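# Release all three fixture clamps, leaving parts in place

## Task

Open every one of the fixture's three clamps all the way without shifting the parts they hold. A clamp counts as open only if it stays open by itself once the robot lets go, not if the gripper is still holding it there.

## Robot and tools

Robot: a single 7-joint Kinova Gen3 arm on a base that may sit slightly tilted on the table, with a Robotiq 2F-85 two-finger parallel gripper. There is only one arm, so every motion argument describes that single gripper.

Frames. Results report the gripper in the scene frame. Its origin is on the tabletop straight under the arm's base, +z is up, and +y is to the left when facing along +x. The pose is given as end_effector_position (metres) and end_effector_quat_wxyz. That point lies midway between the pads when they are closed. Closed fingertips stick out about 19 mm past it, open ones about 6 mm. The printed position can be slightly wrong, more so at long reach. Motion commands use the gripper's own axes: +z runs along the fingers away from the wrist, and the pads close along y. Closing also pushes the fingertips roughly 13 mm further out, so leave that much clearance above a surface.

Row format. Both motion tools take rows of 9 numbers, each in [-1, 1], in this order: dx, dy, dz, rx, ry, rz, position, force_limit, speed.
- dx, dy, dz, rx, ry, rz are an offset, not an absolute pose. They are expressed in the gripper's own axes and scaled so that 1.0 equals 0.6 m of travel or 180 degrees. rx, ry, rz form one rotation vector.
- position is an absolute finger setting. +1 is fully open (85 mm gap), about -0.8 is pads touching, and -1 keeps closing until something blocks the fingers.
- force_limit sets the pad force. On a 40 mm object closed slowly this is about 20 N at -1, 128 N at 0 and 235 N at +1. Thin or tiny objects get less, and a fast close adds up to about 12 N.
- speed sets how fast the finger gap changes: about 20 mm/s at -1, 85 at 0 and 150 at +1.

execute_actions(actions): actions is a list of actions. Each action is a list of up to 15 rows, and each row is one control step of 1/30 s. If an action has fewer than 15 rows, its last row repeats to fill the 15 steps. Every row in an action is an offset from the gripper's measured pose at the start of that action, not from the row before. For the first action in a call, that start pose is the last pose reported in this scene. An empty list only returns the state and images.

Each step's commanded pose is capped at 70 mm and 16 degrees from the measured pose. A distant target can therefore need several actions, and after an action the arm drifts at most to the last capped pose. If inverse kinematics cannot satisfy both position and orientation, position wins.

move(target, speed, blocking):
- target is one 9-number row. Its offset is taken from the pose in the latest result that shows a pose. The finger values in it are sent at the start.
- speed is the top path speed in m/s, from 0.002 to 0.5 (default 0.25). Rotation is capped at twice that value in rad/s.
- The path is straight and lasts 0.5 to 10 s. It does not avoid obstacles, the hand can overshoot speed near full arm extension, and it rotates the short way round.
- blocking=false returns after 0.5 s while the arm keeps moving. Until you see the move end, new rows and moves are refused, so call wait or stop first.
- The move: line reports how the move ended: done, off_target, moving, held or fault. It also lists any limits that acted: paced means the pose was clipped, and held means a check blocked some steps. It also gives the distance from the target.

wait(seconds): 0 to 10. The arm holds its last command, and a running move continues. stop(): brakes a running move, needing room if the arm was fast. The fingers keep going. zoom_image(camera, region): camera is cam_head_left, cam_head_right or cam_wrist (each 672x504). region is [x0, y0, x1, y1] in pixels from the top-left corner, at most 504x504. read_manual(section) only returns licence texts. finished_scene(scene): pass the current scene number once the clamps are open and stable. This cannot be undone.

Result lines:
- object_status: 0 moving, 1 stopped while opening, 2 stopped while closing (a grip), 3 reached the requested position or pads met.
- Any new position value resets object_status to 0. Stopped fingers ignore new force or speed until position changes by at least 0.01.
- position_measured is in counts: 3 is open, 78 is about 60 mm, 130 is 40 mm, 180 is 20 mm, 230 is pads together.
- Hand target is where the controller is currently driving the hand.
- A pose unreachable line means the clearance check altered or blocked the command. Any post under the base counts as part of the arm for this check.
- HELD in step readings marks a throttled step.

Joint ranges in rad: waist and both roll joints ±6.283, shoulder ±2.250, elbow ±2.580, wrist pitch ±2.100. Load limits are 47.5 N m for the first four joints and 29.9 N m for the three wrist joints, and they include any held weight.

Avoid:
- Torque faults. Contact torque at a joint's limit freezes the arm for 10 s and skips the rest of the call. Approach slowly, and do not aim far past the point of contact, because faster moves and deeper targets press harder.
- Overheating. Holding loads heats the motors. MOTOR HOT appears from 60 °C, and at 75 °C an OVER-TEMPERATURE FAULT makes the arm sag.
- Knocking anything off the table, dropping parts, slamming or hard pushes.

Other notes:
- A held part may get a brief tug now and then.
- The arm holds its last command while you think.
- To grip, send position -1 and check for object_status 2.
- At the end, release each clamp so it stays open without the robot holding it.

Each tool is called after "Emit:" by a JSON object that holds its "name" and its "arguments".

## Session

Emit:
{"name": "execute_actions", "arguments": {"actions": []}}

Scene clock: 0.00 s.
end_effector_position=(+0.8933, -0.0939, +0.3526) position_measured=3 object_status=3 end_effector_quat_wxyz=(+0.348, -0.277, +0.890, -0.105)
Joint positions: [ 0.724  1.048 -0.627  0.679 -0.437  0.798  2.713]
Joint velocities: [-0.     0.001  0.     0.    -0.    -0.     0.001]
Motor temperatures (°C, as the motors report them): [30 24 25 25 32 37 42]
Hand target: +0.893, -0.094, +0.353; +0.348, -0.277, +0.890, -0.105

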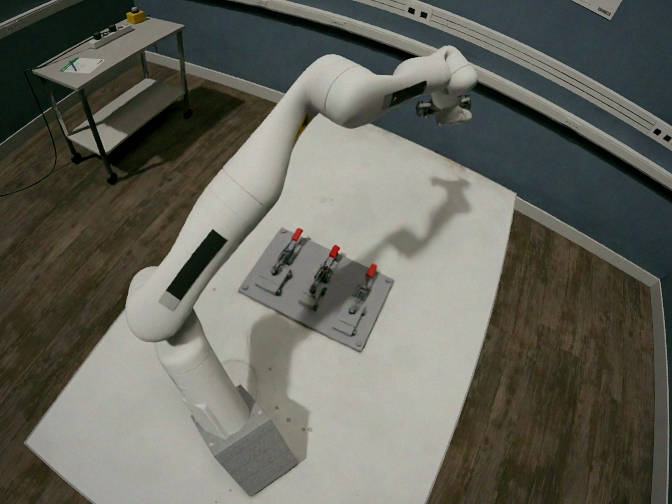

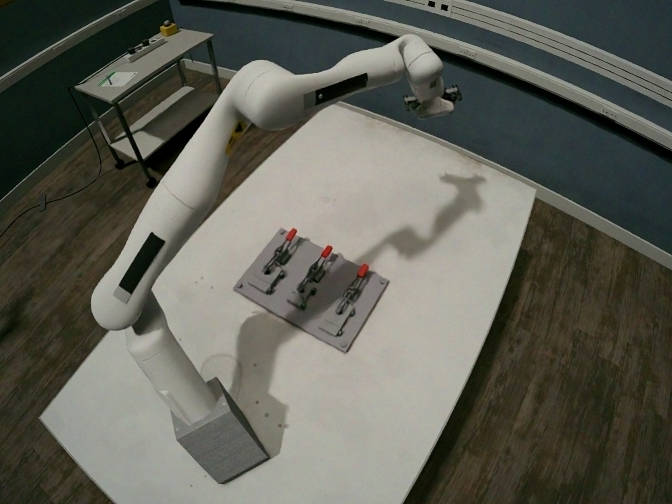

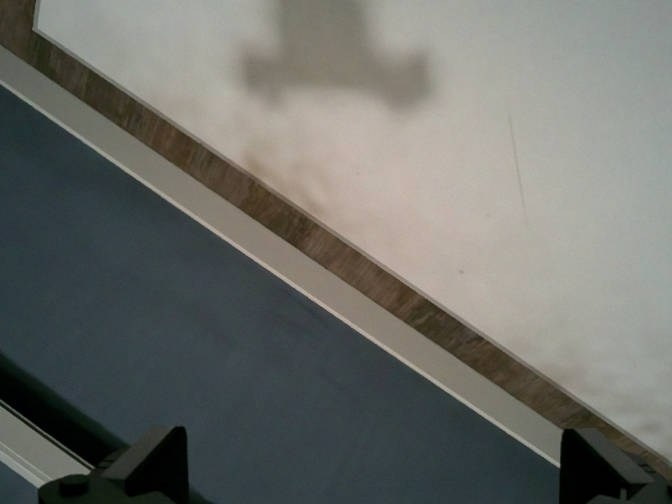

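Emit:
{"name": "move", "arguments": {"target": [0.365,0.441,-0.271,-0.069,0.230,0.183,0,-0.6,0], "speed": 0.35}}

Scene clock: 2.10 s.
end_effector_position=(+0.5391, -0.0015, +0.2485) position_measured=128 object_status=3 end_effector_quat_wxyz=(-0.000, +0.001, +1.000, -0.002)
Joint positions: [ 0.806  0.613 -0.476  1.552 -0.396  1.041  2.165]
Joint velocities: [ 0.001 -0.005 -0.001  0.     0.     0.    -0.002]
Motor temperatures (°C, as the motors report them): [30 24 25 25 32 37 42]
Hand target: +0.539, -0.001, +0.249; -0.000, +0.001, +1.000, -0.002
Off the commanded pose: 0.001 m, 0 deg.
move: done

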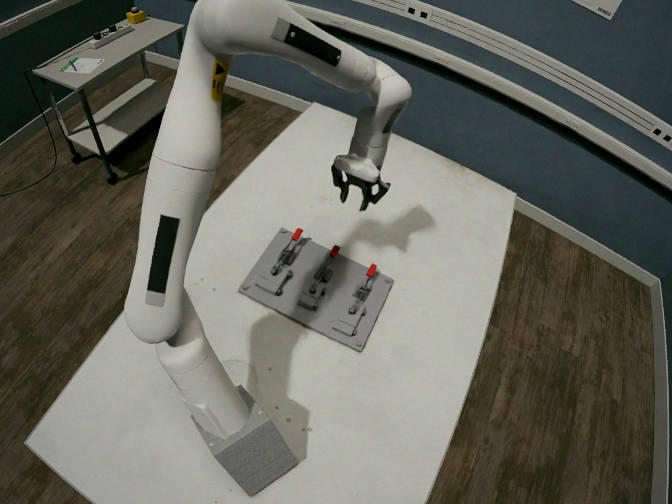

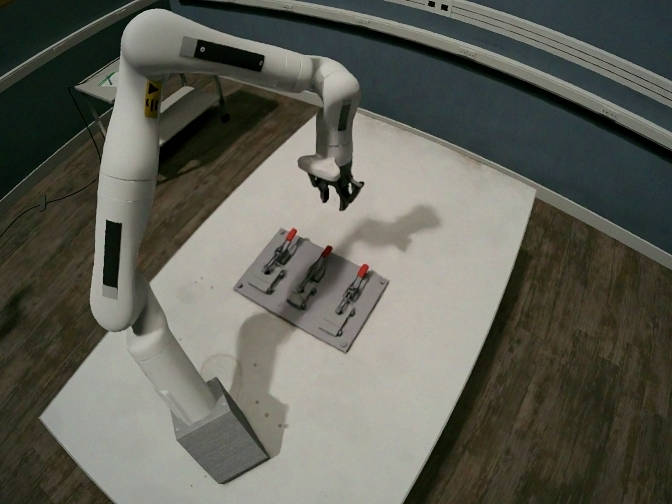

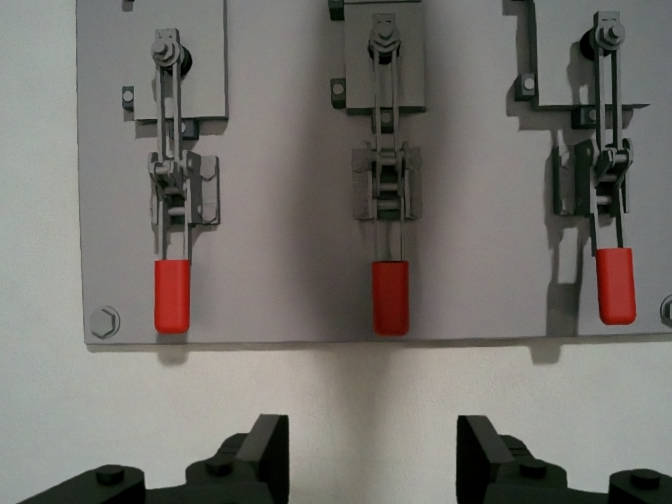

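Emit:
{"name": "move", "arguments": {"target": [0.032,-0.164,0.23,0,0,0,0,-0.6,0], "speed": 0.25}}

Scene clock: 3.40 s.
end_effector_position=(+0.5203, -0.1003, +0.1114) position_measured=128 object_status=3 end_effector_quat_wxyz=(-0.000, +0.001, +1.000, -0.002)
Joint positions: [ 0.779  0.931 -0.452  1.589 -0.376  0.736  2.33 ]
Joint velocities: [-0.     0.005  0.    -0.    -0.001  0.001  0.   ]
Motor temperatures (°C, as the motors report them): [30 24 25 25 32 37 42]
Hand target: +0.520, -0.100, +0.111; -0.000, +0.001, +1.000, -0.001
Off the commanded pose: 0.001 m, 0 deg.
move: done

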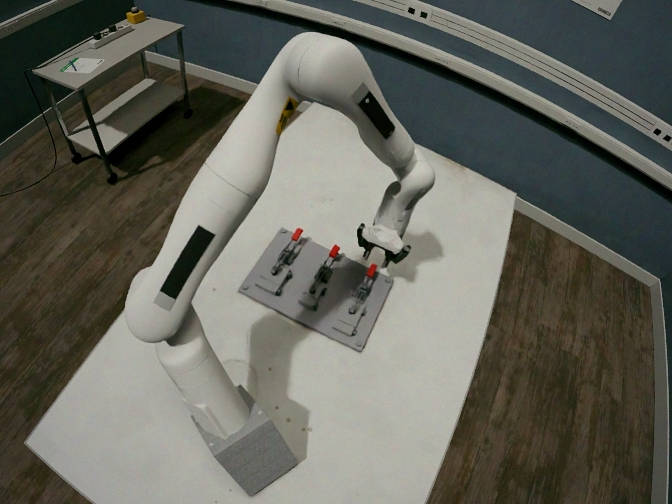

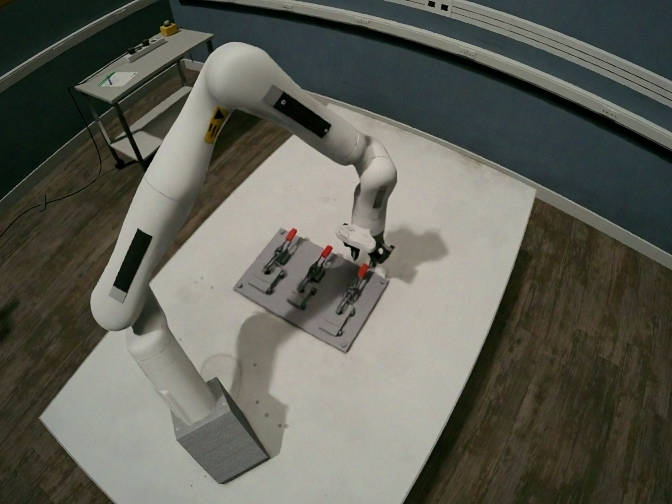

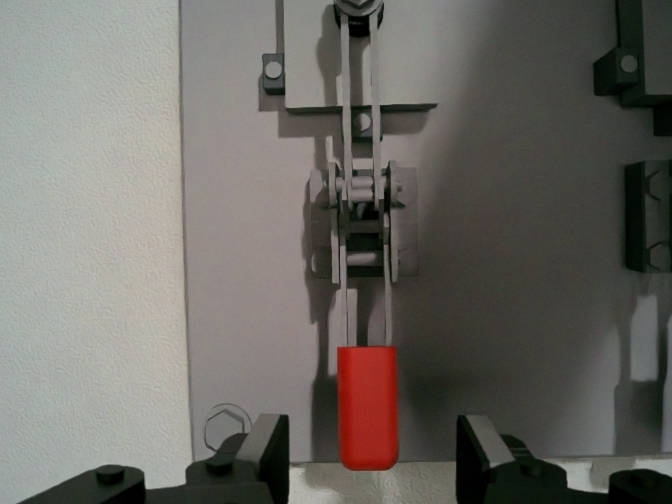

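Emit:
{"name": "move", "arguments": {"target": [-0.006,0,0.099,0,0,0,0,-0.6,0], "speed": 0.12}}

Emit:
{"name": "execute_actions", "arguments": {"actions": [[[0,0,0,0,0,0,-1,-0.6,0]]]}}

Emit:
{"name": "move", "arguments": {"target": [0.02,0,-0.03,0,0,0,-1,-0.6,0], "speed": 0.05}}

Emit:
{"name": "move", "arguments": {"target": [0.03,0,-0.022,0,0,0,-1,-0.6,0], "speed": 0.05}}

Emit:
{"name": "move", "arguments": {"target": [0.03,0,-0.008,0,0,0,-1,-0.6,0], "speed": 0.04}}

Scene clock: 4.43 s.
end_effector_position=(+0.5241, -0.1006, +0.0525) position_measured=128 object_status=3 end_effector_quat_wxyz=(+0.000, +0.001, +1.000, -0.002)
Joint positions: [ 0.714  1.028 -0.456  1.584 -0.384  0.622  2.331]
Joint velocities: [-0.004  0.007 -0.    -0.     0.    -0.001 -0.001]
Motor temperatures (°C, as the motors report them): [30 24 25 25 32 37 42]
Hand target: +0.524, -0.101, +0.052; -0.000, +0.001, +1.000, -0.002
Off the commanded pose: 0.001 m, 0 deg.
move: done

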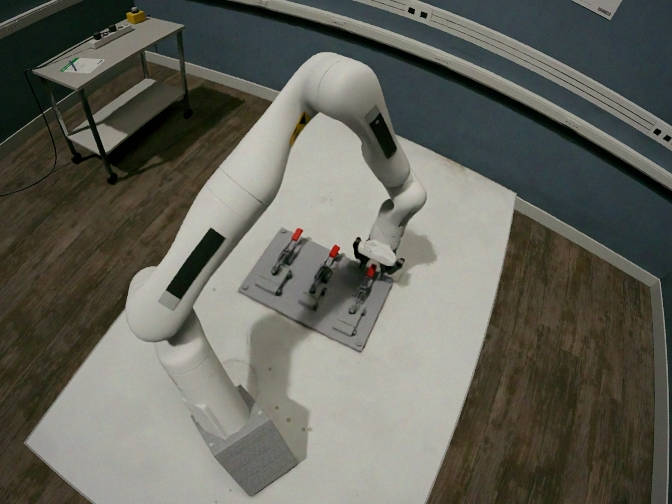

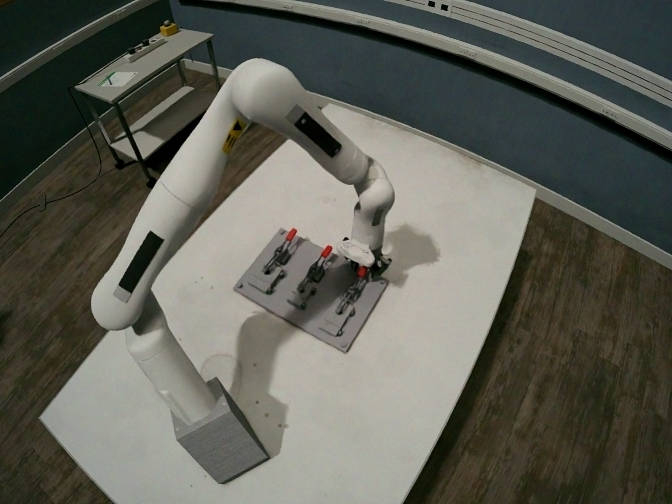

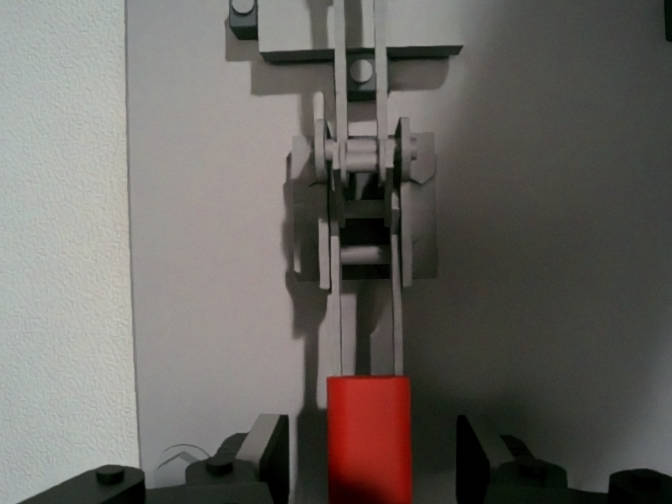

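Scene clock: 4.93 s.
end_effector_position=(+0.5241, -0.1013, +0.0526) position_measured=188 object_status=0 end_effector_quat_wxyz=(+0.000, +0.001, +1.000, -0.002)
Joint positions: [ 0.714  1.028 -0.456  1.583 -0.383  0.622  2.332]
Joint velocities: [ 0.    -0.001 -0.001 -0.     0.001  0.    -0.001]
Motor temperatures (°C, as the motors report them): [30 24 25 25 32 37 42]
Hand target: +0.524, -0.101, +0.052; +0.000, +0.001, +1.000, -0.002
Off the commanded pose: 0.001 m, 0 deg.
Step readings (end_effector_position):
0: (+0.5241, -0.1006, +0.0525)
1: (+0.5241, -0.1006, +0.0525)
2: (+0.5242, -0.1007, +0.0527)
4: (+0.5242, -0.1007, +0.0526)
8: (+0.5241, -0.1006, +0.0525)
15: end_effector_position above

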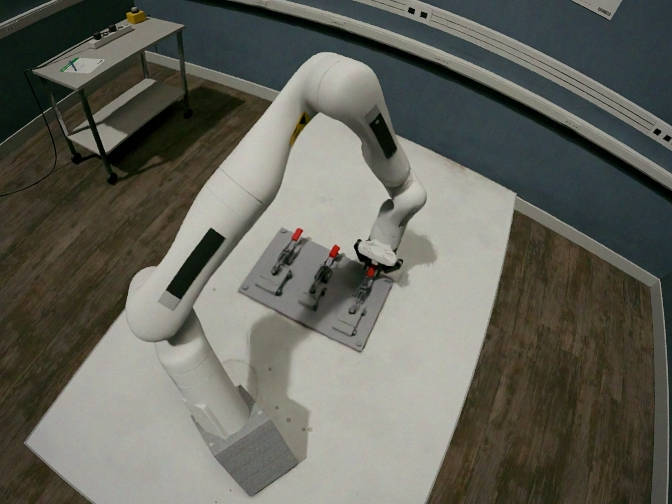

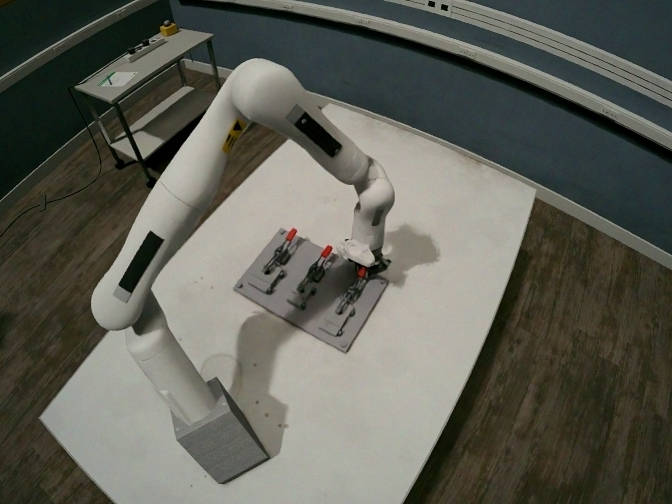

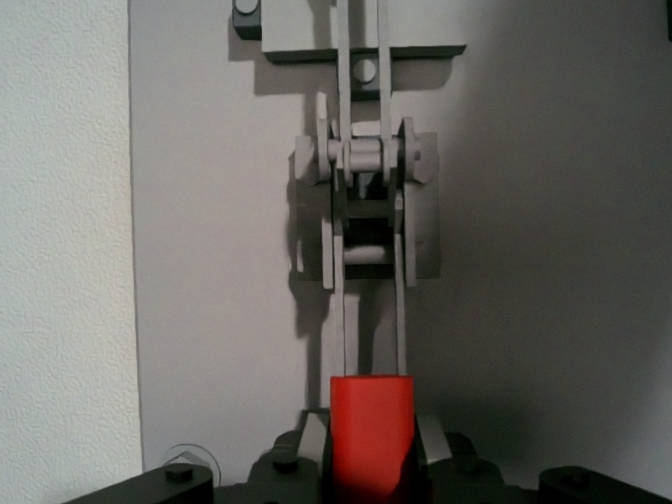

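Scene clock: 5.63 s.
end_effector_position=(+0.5131, -0.1015, +0.0690) position_measured=188 object_status=2 end_effector_quat_wxyz=(+0.001, -0.000, +1.000, -0.003)
Joint positions: [ 0.749  0.996 -0.463  1.623 -0.383  0.627  2.349]
Joint velocities: [ 0.001 -0.001 -0.001  0.001 -0.    -0.001 -0.001]
Motor temperatures (°C, as the motors report them): [30 24 25 25 32 37 42]
Hand target: +0.512, -0.101, +0.071; +0.000, +0.001, +1.000, -0.002
Off the commanded pose: 0.002 m, 0 deg.
move: done

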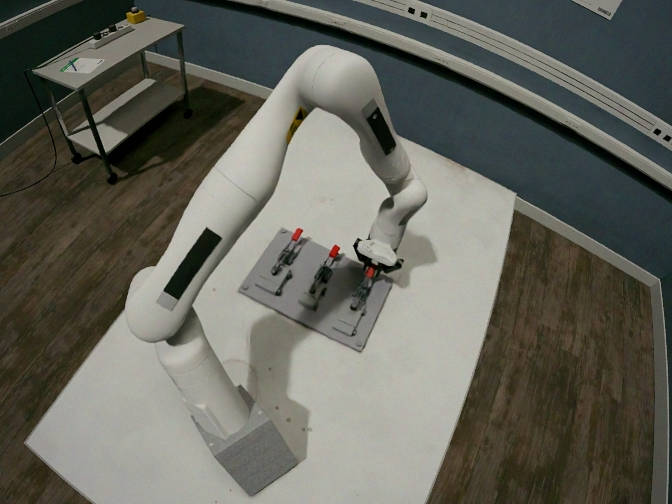

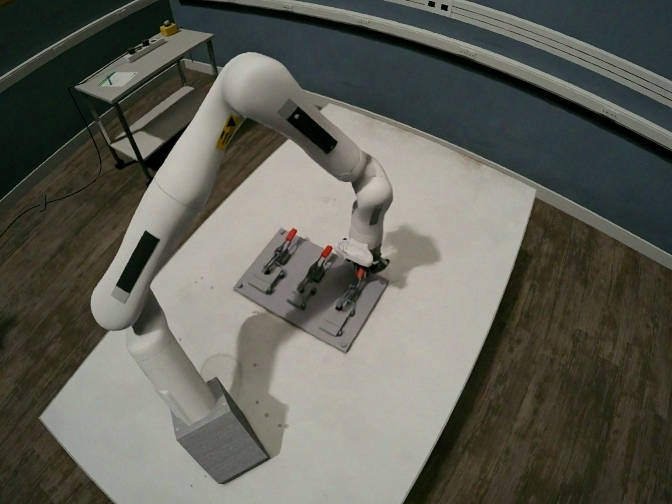

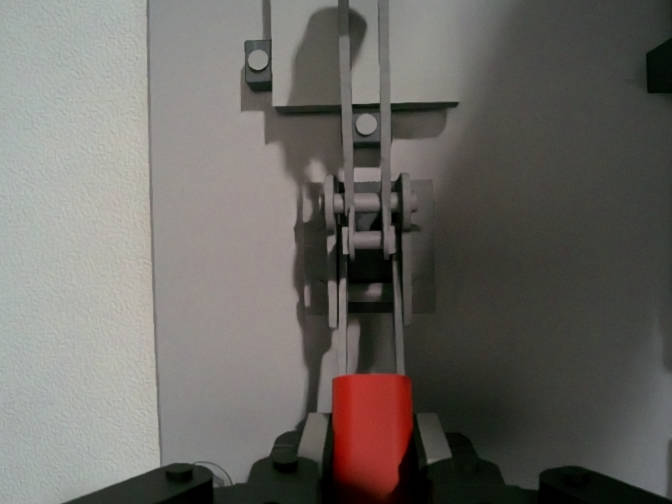

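Scene clock: 6.33 s.
end_effector_position=(+0.4971, -0.1019, +0.0803) position_measured=188 object_status=2 end_effector_quat_wxyz=(+0.003, -0.001, +1.000, -0.004)
Joint positions: [ 0.789  0.97  -0.476  1.678 -0.386  0.61   2.376]
Joint velocities: [ 0.001 -0.001 -0.001  0.001 -0.001 -0.001 -0.   ]
Motor temperatures (°C, as the motors report them): [30 24 25 25 32 37 42]
Hand target: +0.495, -0.102, +0.082; +0.001, -0.000, +1.000, -0.003
Off the commanded pose: 0.003 m, 0 deg.
move: done

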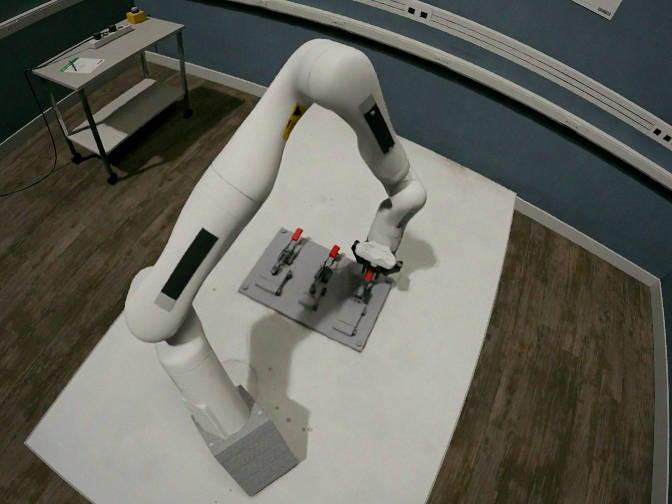

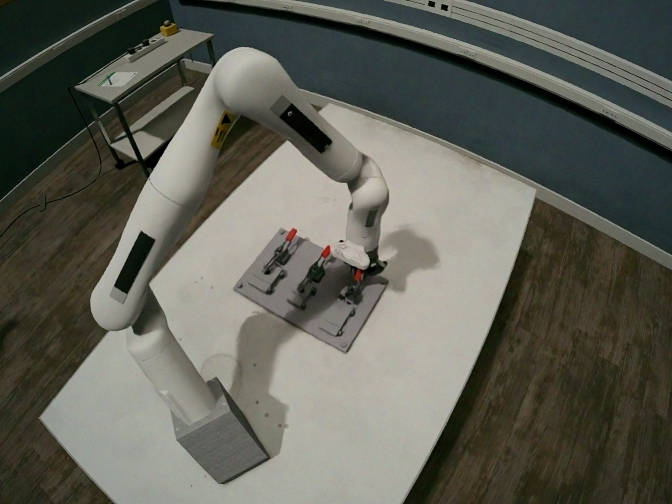

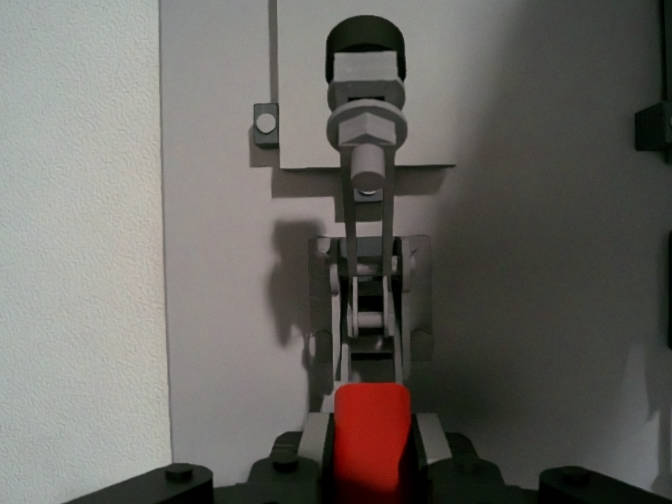

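Scene clock: 7.03 s.
end_effector_position=(+0.4845, -0.1022, +0.0842) position_measured=188 object_status=2 end_effector_quat_wxyz=(+0.007, -0.002, +1.000, -0.005)
Joint positions: [ 0.82   0.958 -0.491  1.728 -0.392  0.576  2.404]
Joint velocities: [ 0.     0.     0.001  0.001 -0.003 -0.001  0.002]
Motor temperatures (°C, as the motors report them): [30 24 25 25 32 37 42]
Hand target: +0.479, -0.102, +0.085; +0.003, -0.001, +1.000, -0.004
Off the commanded pose: 0.005 m, 1 deg.
move: off_target

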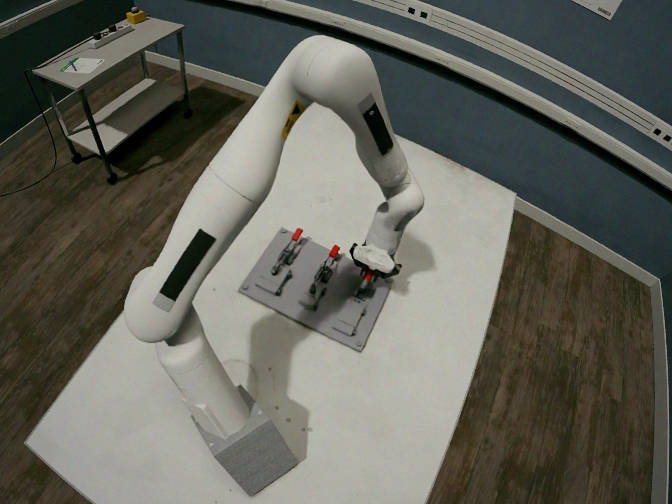

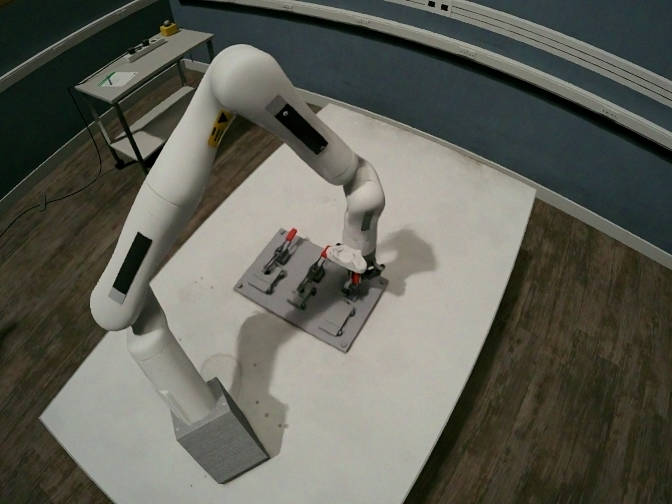

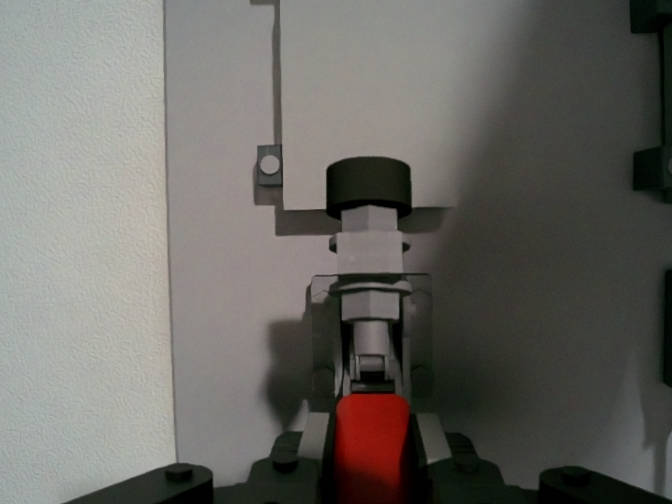

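Emit:
{"name": "move", "arguments": {"target": [0.02,0,-0.005,0,0,0,-1,-0.6,0], "speed": 0.03}}

Scene clock: 8.00 s.
end_effector_position=(+0.4776, -0.1023, +0.0852) position_measured=188 object_status=2 end_effector_quat_wxyz=(+0.011, -0.003, +1.000, -0.006)
Joint positions: [ 0.839  0.955 -0.502  1.758 -0.398  0.55   2.424]
Joint velocities: [-0.001 -0.     0.001  0.    -0.003  0.     0.003]
Motor temperatures (°C, as the motors report them): [30 24 25 25 32 37 42]
Hand target: +0.472, -0.102, +0.087; +0.007, -0.002, +1.000, -0.005
Off the commanded pose: 0.006 m, 1 deg.
move: off_target

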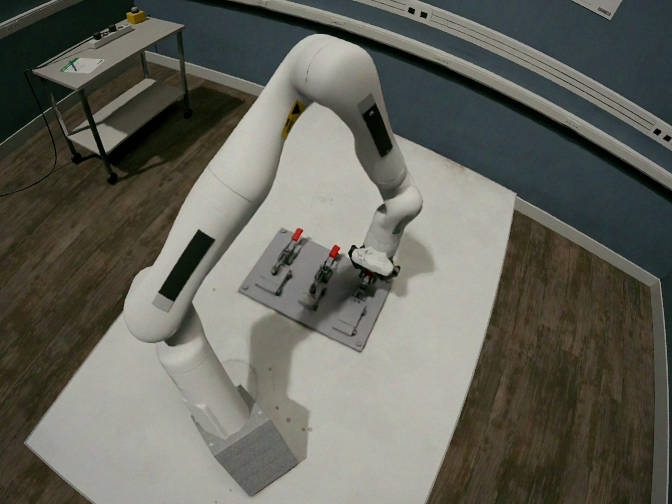

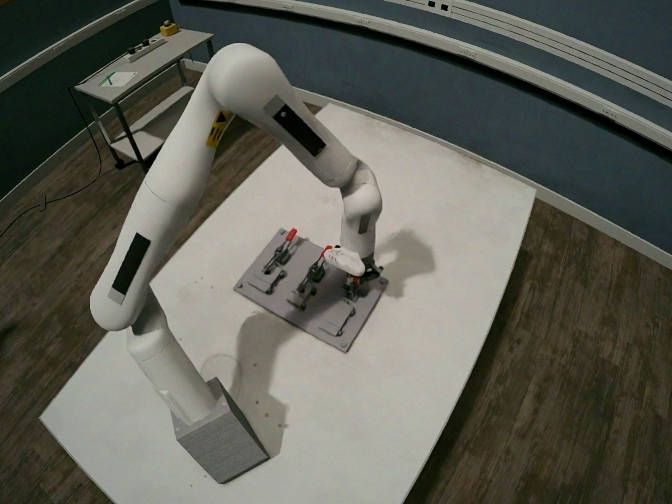

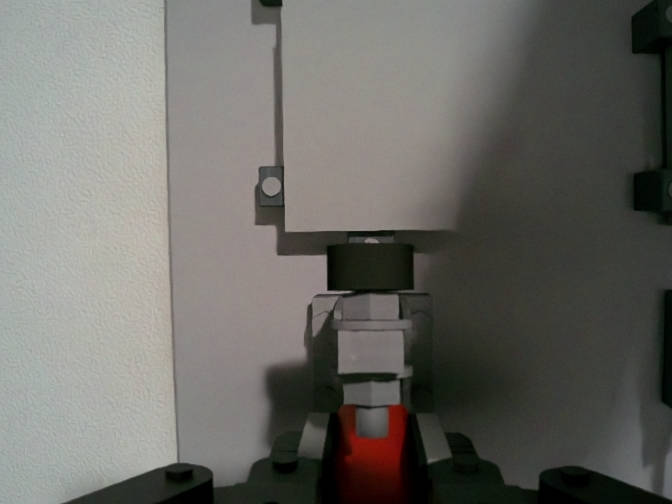

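Release and do the push check.

Emit:
{"name": "execute_actions", "arguments": {"actions": [[[0,0,0,0,0,0,0,-0.6,1]],[[-0.055,0,0,0,0,0,0,-0.6,1]],[[0,0,0,0,0,0,-0.8,-0.6,1]]]}}

Emit:
{"name": "move", "arguments": {"target": [0.045,0,0,0,0,0,-0.8,-0.6,1], "speed": 0.03}}

Scene clock: 9.60 s.
end_effector_position=(+0.5107, -0.1023, +0.0862) position_measured=229 object_status=0 end_effector_quat_wxyz=(+0.012, -0.003, +1.000, -0.006)
Joint positions: [ 0.785  0.963 -0.478  1.654 -0.388  0.62   2.368]
Joint velocities: [-0.     0.001  0.    -0.     0.     0.    -0.001]
Motor temperatures (°C, as the motors report them): [30 24 25 25 32 37 42]
Hand target: +0.511, -0.102, +0.086; +0.012, -0.003, +1.000, -0.006
Off the commanded pose: 0.000 m, 0 deg.
Step readings (end_effector_position; steps 1 to 15: 1st action; 16 to 30: 2nd action; 31 to 45: 3rd action):
0: (+0.4776, -0.1023, +0.0852)
1: (+0.4780, -0.1023, +0.0848)
2: (+0.4790, -0.1023, +0.0841)
4: (+0.4784, -0.1019, +0.0845)
8: (+0.4776, -0.1023, +0.0850)
15: (+0.4776, -0.1023, +0.0852)
16: (+0.4778, -0.1023, +0.0850)
17: (+0.4793, -0.1021, +0.0845)
19: (+0.4882, -0.1013, +0.0840)
23: (+0.5091, -0.1016, +0.0861)
30: (+0.5107, -0.1023, +0.0862)
31: (+0.5107, -0.1023, +0.0863)
32: (+0.5107, -0.1024, +0.0864)
34: (+0.5107, -0.1024, +0.0863)
38: (+0.5107, -0.1023, +0.0862)
45: end_effector_position above

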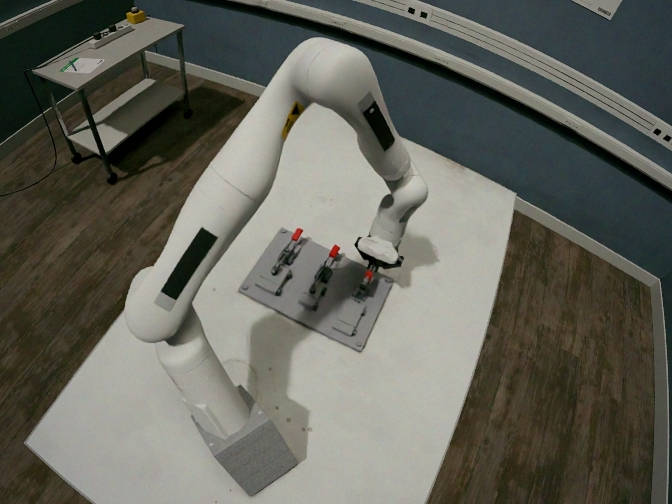

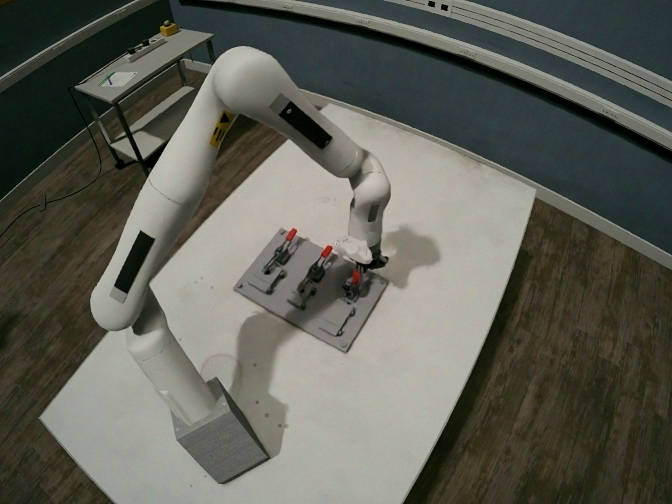

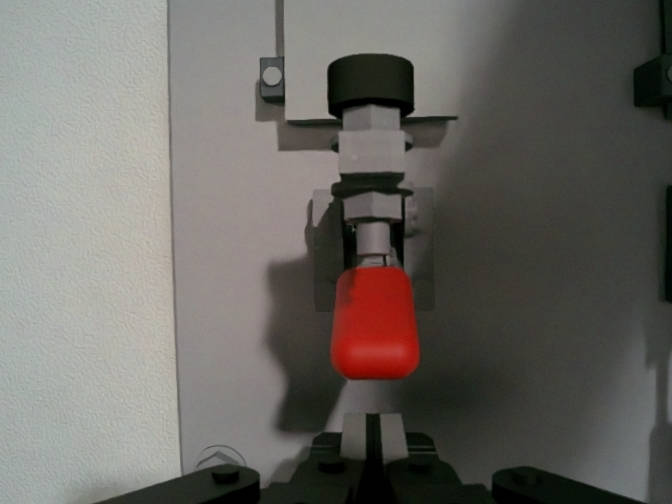

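Scene clock: 10.73 s.
end_effector_position=(+0.4886, -0.1025, +0.0866) position_measured=229 object_status=3 end_effector_quat_wxyz=(+0.016, -0.005, +1.000, -0.008)
Joint positions: [ 0.83   0.954 -0.502  1.734 -0.395  0.559  2.411]
Joint velocities: [ 0.001 -0.003  0.001  0.001 -0.002  0.001  0.003]
Motor temperatures (°C, as the motors report them): [30 24 25 25 32 37 42]
Hand target: +0.484, -0.103, +0.086; +0.011, -0.003, +1.000, -0.007
Off the commanded pose: 0.005 m, 1 deg.
move: off_target

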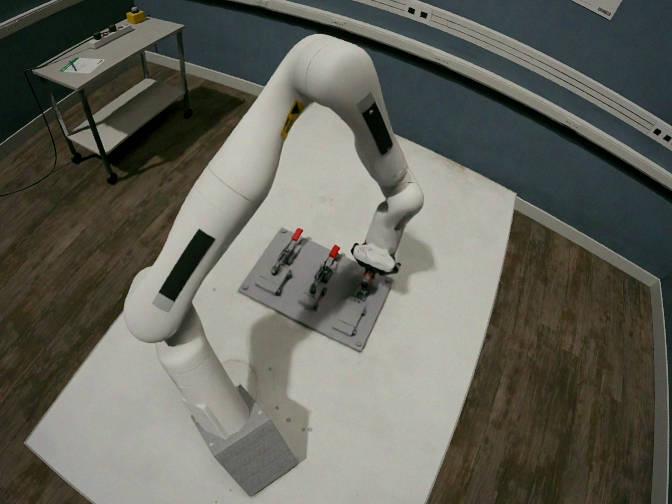

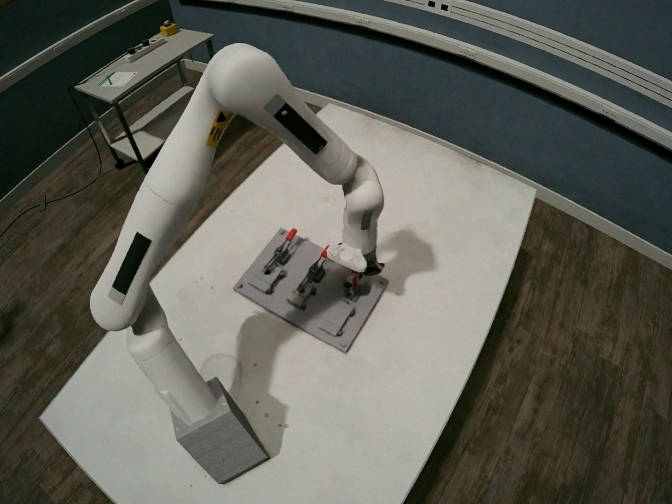

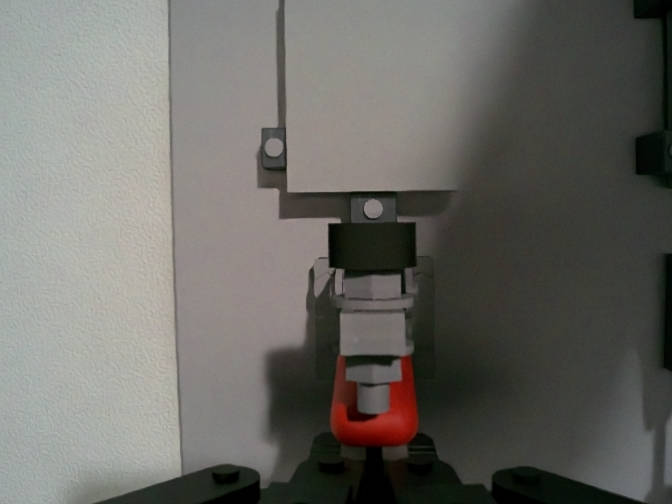

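Emit:
{"name": "move", "arguments": {"target": [0.015,0,0,0,0,0,-0.8,-0.6,1], "speed": 0.02}}

Emit:
{"name": "move", "arguments": {"target": [-0.04,0,0,0,0,0,-0.8,-0.6,1], "speed": 0.08}}

Scene clock: 11.57 s.
end_effector_position=(+0.4883, -0.1024, +0.0882) position_measured=229 object_status=3 end_effector_quat_wxyz=(+0.023, -0.008, +1.000, -0.011)
Joint positions: [ 0.842  0.949 -0.514  1.753 -0.401  0.534  2.427]
Joint velocities: [-0.001 -0.001  0.002  0.    -0.004  0.001  0.004]
Motor temperatures (°C, as the motors report them): [30 24 25 25 32 37 42]
Hand target: +0.480, -0.103, +0.086; +0.016, -0.005, +1.000, -0.008
Off the commanded pose: 0.009 m, 1 deg.
move: off_target

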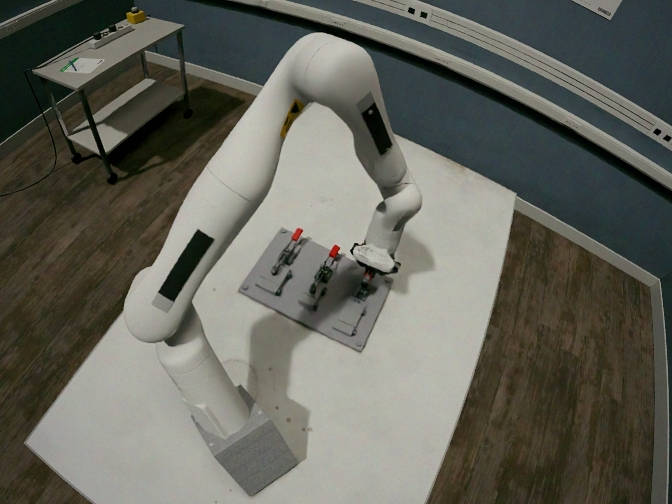

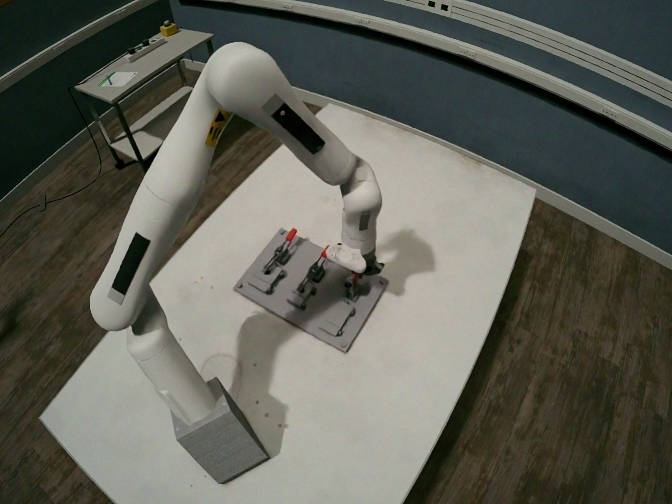

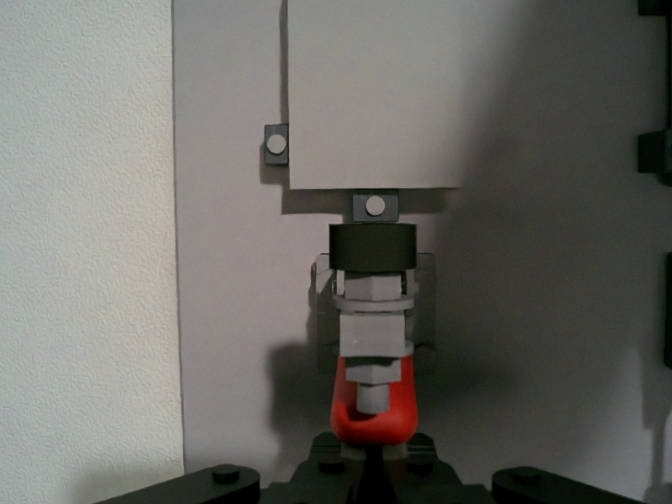

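Scene clock: 12.27 s.
end_effector_position=(+0.5123, -0.1021, +0.0896) position_measured=229 object_status=3 end_effector_quat_wxyz=(+0.023, -0.008, +1.000, -0.011)
Joint positions: [ 0.801  0.953 -0.492  1.677 -0.397  0.586  2.389]
Joint velocities: [-0.004  0.002 -0.001 -0.001  0.002  0.001 -0.002]
Motor temperatures (°C, as the motors report them): [30 24 25 25 32 37 42]
Hand target: +0.512, -0.102, +0.089; +0.023, -0.008, +1.000, -0.011
Off the commanded pose: 0.000 m, 0 deg.
move: done

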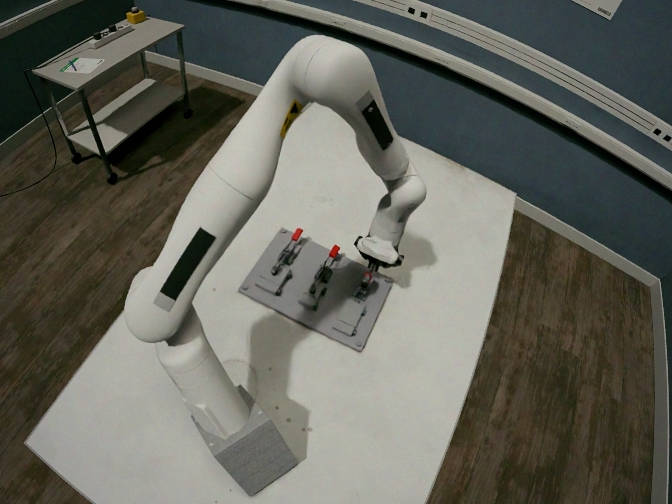

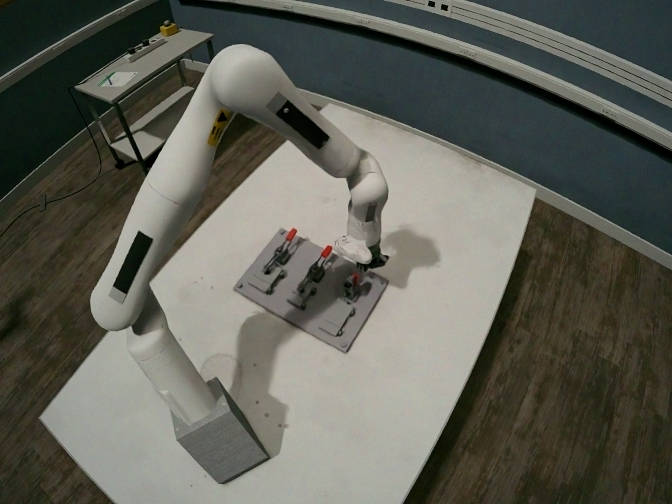

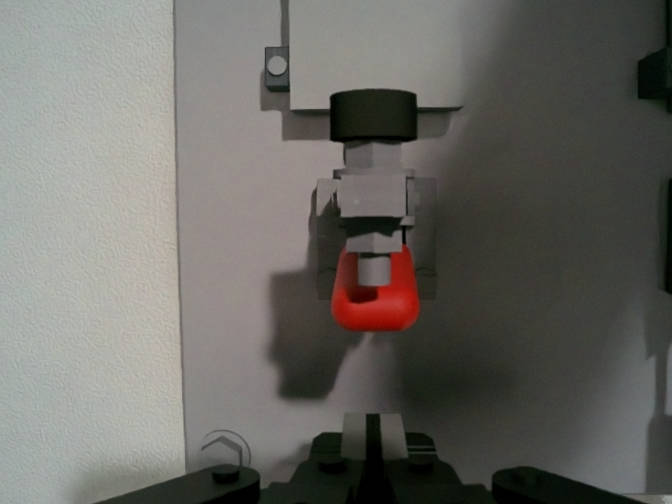

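Emit:
{"name": "move", "arguments": {"target": [-0.013,0.187,-0.02,0,0.012,0,0,-0.6,1], "speed": 0.2}}

Scene clock: 13.33 s.
end_effector_position=(+0.5172, +0.0097, +0.0991) position_measured=129 object_status=3 end_effector_quat_wxyz=(+0.004, -0.007, +1.000, -0.011)
Joint positions: [ 0.648  0.766 -0.506  1.78  -0.442  0.587  2.21 ]
Joint velocities: [-0.006 -0.009 -0.005  0.     0.004 -0.    -0.005]
Motor temperatures (°C, as the motors report them): [30 24 25 25 32 37 42]
Hand target: +0.517, +0.010, +0.099; +0.005, -0.007, +1.000, -0.011
Off the commanded pose: 0.001 m, 0 deg.
move: done

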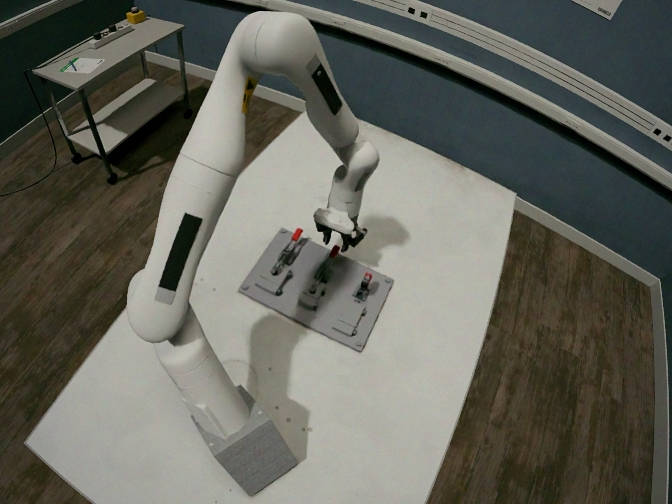

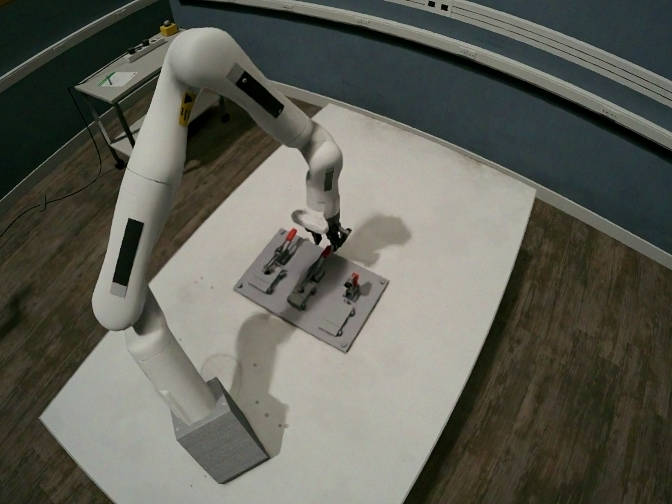

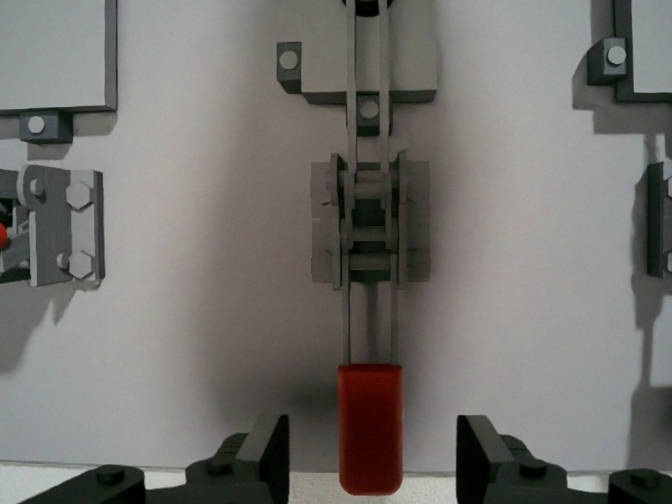

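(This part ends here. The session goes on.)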